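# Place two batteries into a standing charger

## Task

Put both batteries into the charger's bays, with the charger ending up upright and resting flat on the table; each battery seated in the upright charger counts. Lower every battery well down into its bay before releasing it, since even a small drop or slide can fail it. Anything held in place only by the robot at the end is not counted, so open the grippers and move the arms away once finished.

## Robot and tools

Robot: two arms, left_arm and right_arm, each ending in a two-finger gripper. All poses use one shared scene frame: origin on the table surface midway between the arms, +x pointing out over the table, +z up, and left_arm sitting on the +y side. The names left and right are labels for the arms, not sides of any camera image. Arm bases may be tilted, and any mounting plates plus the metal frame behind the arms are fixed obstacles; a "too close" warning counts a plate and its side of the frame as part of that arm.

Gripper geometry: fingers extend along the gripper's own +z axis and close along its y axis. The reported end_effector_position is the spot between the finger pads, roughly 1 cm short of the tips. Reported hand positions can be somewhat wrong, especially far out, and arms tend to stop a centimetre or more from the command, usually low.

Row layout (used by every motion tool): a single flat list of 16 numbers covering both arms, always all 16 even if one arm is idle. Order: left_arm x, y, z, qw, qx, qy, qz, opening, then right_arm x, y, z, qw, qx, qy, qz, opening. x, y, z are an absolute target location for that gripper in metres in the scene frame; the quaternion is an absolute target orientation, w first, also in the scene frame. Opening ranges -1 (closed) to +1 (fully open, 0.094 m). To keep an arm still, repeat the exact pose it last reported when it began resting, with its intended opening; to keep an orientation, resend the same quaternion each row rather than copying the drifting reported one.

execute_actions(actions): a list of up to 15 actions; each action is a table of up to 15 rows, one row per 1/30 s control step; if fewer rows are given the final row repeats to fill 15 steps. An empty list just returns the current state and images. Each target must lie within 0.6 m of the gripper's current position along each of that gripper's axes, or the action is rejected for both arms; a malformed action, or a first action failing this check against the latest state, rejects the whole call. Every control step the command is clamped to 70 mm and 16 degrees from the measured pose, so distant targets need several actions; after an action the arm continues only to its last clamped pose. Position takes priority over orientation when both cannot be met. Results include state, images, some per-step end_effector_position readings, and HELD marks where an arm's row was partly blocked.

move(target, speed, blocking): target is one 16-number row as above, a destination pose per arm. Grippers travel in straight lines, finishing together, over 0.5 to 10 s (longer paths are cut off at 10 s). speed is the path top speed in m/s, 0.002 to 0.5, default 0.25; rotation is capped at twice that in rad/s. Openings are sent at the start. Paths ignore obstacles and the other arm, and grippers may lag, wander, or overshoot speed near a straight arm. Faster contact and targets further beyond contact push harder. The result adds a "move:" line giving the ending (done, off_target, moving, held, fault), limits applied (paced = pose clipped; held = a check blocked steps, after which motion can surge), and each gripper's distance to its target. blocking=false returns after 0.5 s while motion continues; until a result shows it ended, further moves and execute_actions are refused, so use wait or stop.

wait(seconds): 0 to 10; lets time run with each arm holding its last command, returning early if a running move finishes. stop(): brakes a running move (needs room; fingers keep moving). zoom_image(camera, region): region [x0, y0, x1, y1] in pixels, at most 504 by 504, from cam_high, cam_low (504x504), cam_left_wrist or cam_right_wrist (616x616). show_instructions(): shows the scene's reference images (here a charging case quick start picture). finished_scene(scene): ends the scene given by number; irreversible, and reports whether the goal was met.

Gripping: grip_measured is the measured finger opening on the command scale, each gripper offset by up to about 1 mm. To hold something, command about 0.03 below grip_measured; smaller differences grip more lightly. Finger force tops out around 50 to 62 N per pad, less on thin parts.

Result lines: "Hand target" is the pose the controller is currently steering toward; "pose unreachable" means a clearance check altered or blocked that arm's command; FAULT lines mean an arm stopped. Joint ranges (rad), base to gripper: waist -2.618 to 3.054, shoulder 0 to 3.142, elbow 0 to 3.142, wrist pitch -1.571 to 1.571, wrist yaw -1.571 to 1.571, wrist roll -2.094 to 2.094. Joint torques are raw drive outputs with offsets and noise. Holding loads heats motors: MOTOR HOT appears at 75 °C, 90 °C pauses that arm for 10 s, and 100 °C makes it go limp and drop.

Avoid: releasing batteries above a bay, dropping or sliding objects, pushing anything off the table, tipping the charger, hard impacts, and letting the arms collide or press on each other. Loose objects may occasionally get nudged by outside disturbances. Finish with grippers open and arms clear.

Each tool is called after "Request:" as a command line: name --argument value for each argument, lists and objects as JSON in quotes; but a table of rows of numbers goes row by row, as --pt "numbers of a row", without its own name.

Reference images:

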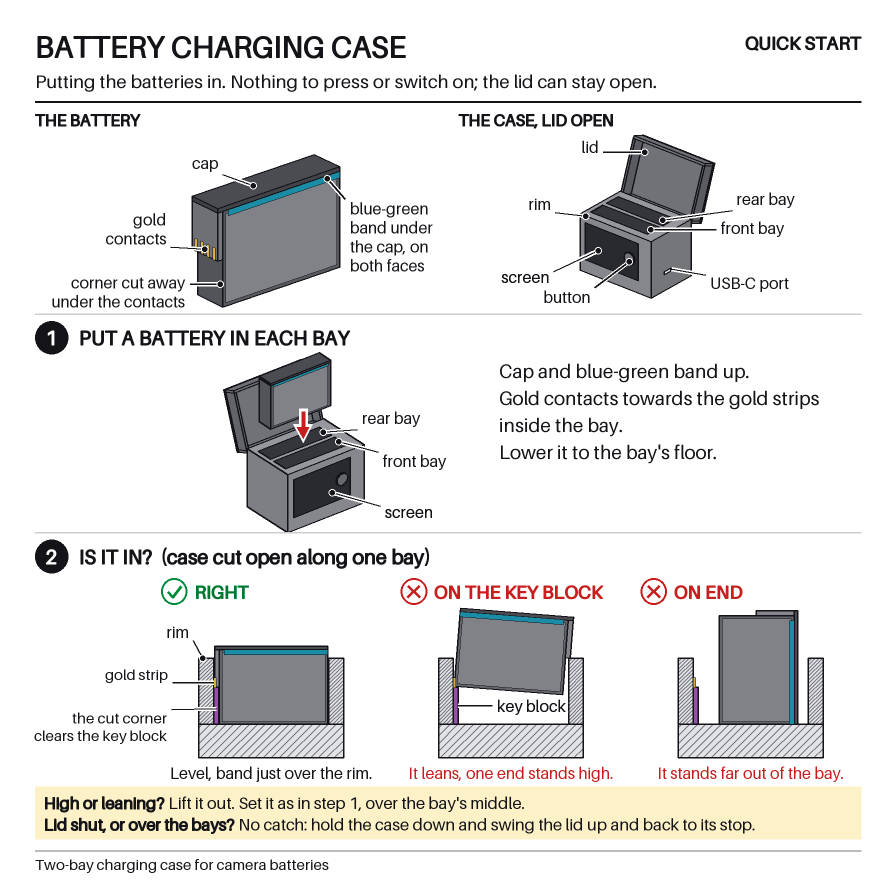

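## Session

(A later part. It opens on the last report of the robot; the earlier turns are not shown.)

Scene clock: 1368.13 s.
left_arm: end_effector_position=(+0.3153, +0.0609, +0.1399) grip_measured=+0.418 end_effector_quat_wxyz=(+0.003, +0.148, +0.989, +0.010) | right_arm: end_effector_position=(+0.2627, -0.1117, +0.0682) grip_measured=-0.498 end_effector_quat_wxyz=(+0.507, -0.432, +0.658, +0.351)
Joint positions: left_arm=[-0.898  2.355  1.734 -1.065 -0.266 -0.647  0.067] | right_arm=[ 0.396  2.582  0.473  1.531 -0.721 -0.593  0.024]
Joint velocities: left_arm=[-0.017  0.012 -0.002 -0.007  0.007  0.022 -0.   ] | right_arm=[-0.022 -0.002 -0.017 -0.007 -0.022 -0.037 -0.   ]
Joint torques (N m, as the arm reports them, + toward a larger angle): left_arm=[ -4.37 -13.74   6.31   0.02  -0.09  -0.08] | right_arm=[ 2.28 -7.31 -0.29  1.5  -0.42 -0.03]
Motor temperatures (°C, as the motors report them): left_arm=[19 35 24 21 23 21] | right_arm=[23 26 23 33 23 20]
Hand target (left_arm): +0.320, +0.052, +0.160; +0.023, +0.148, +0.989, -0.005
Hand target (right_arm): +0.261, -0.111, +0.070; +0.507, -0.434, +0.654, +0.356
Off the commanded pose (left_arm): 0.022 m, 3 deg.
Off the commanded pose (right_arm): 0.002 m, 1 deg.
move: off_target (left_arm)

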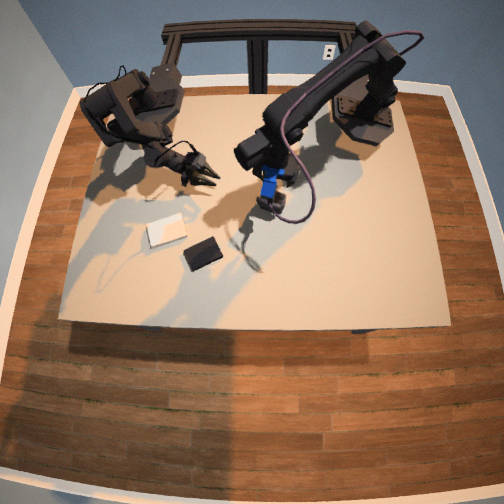

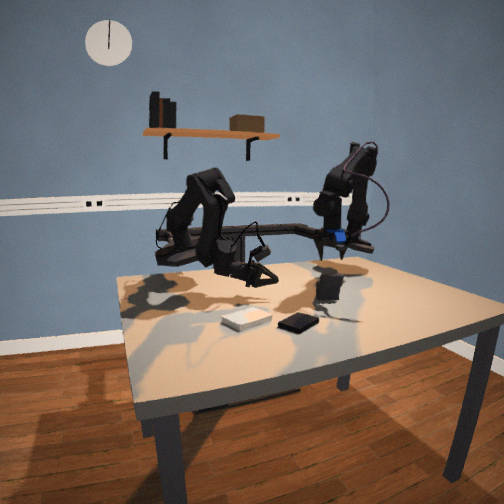

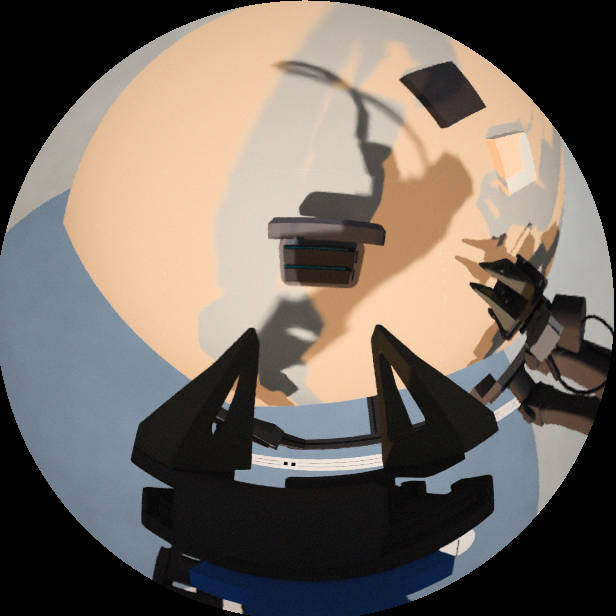

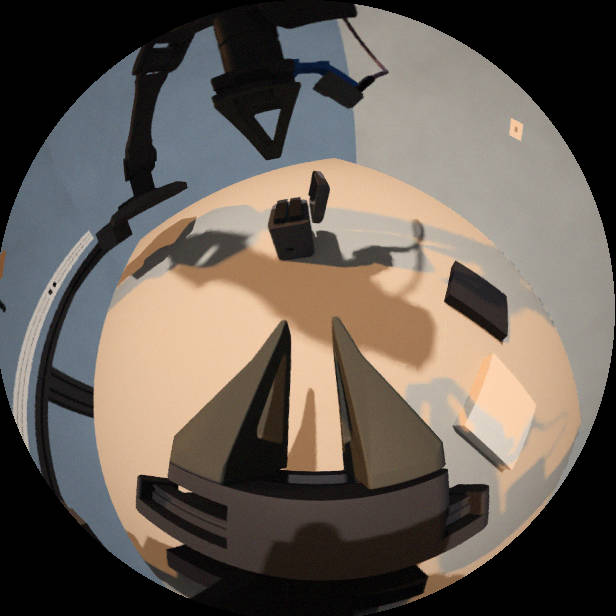

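Request:
move --target '[0.28,0.30,0.20,0.2,0.0,0.98,0.0,0.6,0.22,-0.28,0.17,0.45,-0.3,0.8,0.2,0.5]' --speed 0.3

Request:
zoom_image --camera "cam_low" --region '[290, 250, 370, 320]'

Scene clock: 1373.13 s.
left_arm: end_effector_position=(+0.2809, +0.2982, +0.2025) grip_measured=+0.598 end_effector_quat_wxyz=(+0.190, +0.006, +0.982, -0.003) | right_arm: end_effector_position=(+0.2095, -0.2753, +0.1543) grip_measured=+0.498 end_effector_quat_wxyz=(+0.433, -0.294, +0.824, +0.216)
Joint positions: left_arm=[-0.646  1.218  0.708 -0.76  -0.484 -0.545  0.075] | right_arm=[ 0.022  0.871  0.031  0.072 -0.539 -0.653  0.07 ]
Joint velocities: left_arm=[ 0.002 -0.007  0.012 -0.051  0.007  0.037 -0.001] | right_arm=[-0.017  0.007  0.007  0.022 -0.022  0.037  0.001]
Joint torques (N m, as the arm reports them, + toward a larger angle): left_arm=[-0.27 -4.03  4.17  0.77 -0.19  0.07] | right_arm=[ 0.71 -2.29  9.38  1.2  -0.44 -0.09]
Motor temperatures (°C, as the motors report them): left_arm=[19 35 24 21 23 21] | right_arm=[23 26 23 33 23 20]
Hand target (left_arm): +0.283, +0.302, +0.204; +0.200, -0.000, +0.980, -0.003
Hand target (right_arm): +0.221, -0.278, +0.170; +0.456, -0.302, +0.811, +0.206
Off the commanded pose (left_arm): 0.003 m, 1 deg.
Off the commanded pose (right_arm): 0.019 m, 4 deg.
move: off_target (right_arm)

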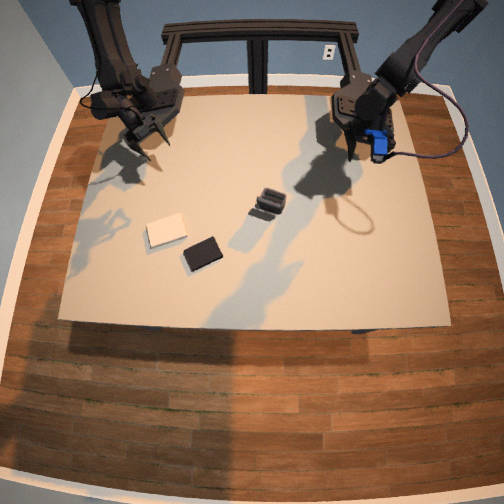

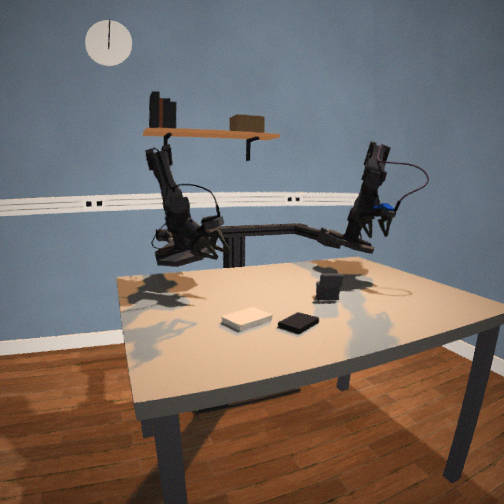

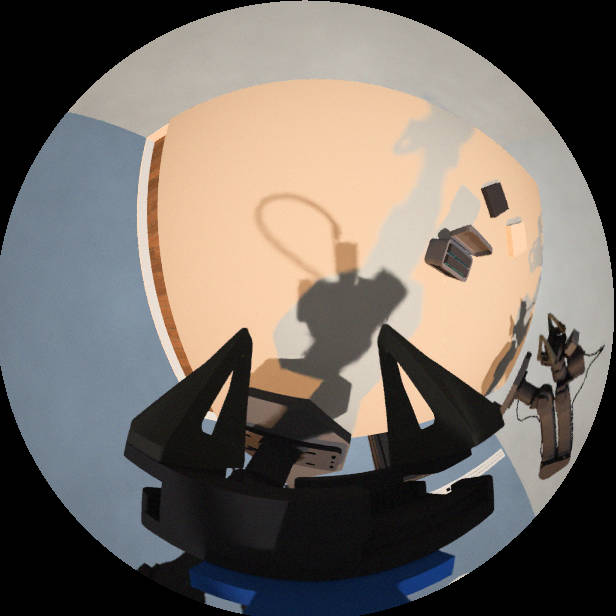

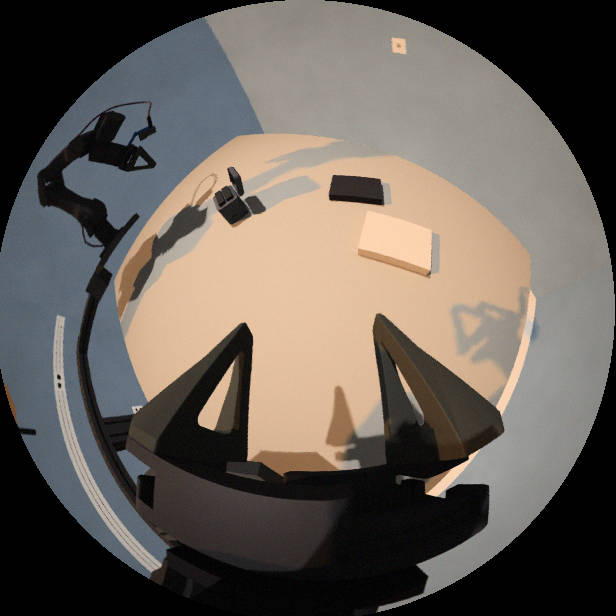

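Region (290, 250, 370, 320) of cam_low's 504x504 image, scaled by 6.300, with more detail than that image has; it fills the top 441 rows of this view, and the rest is white.

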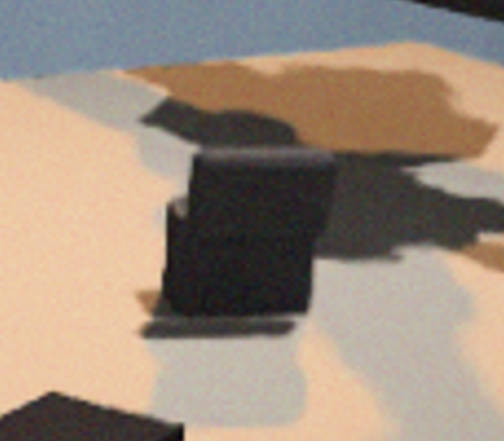

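Request:
finished_scene --scene 1

The scene is finished: the task was done.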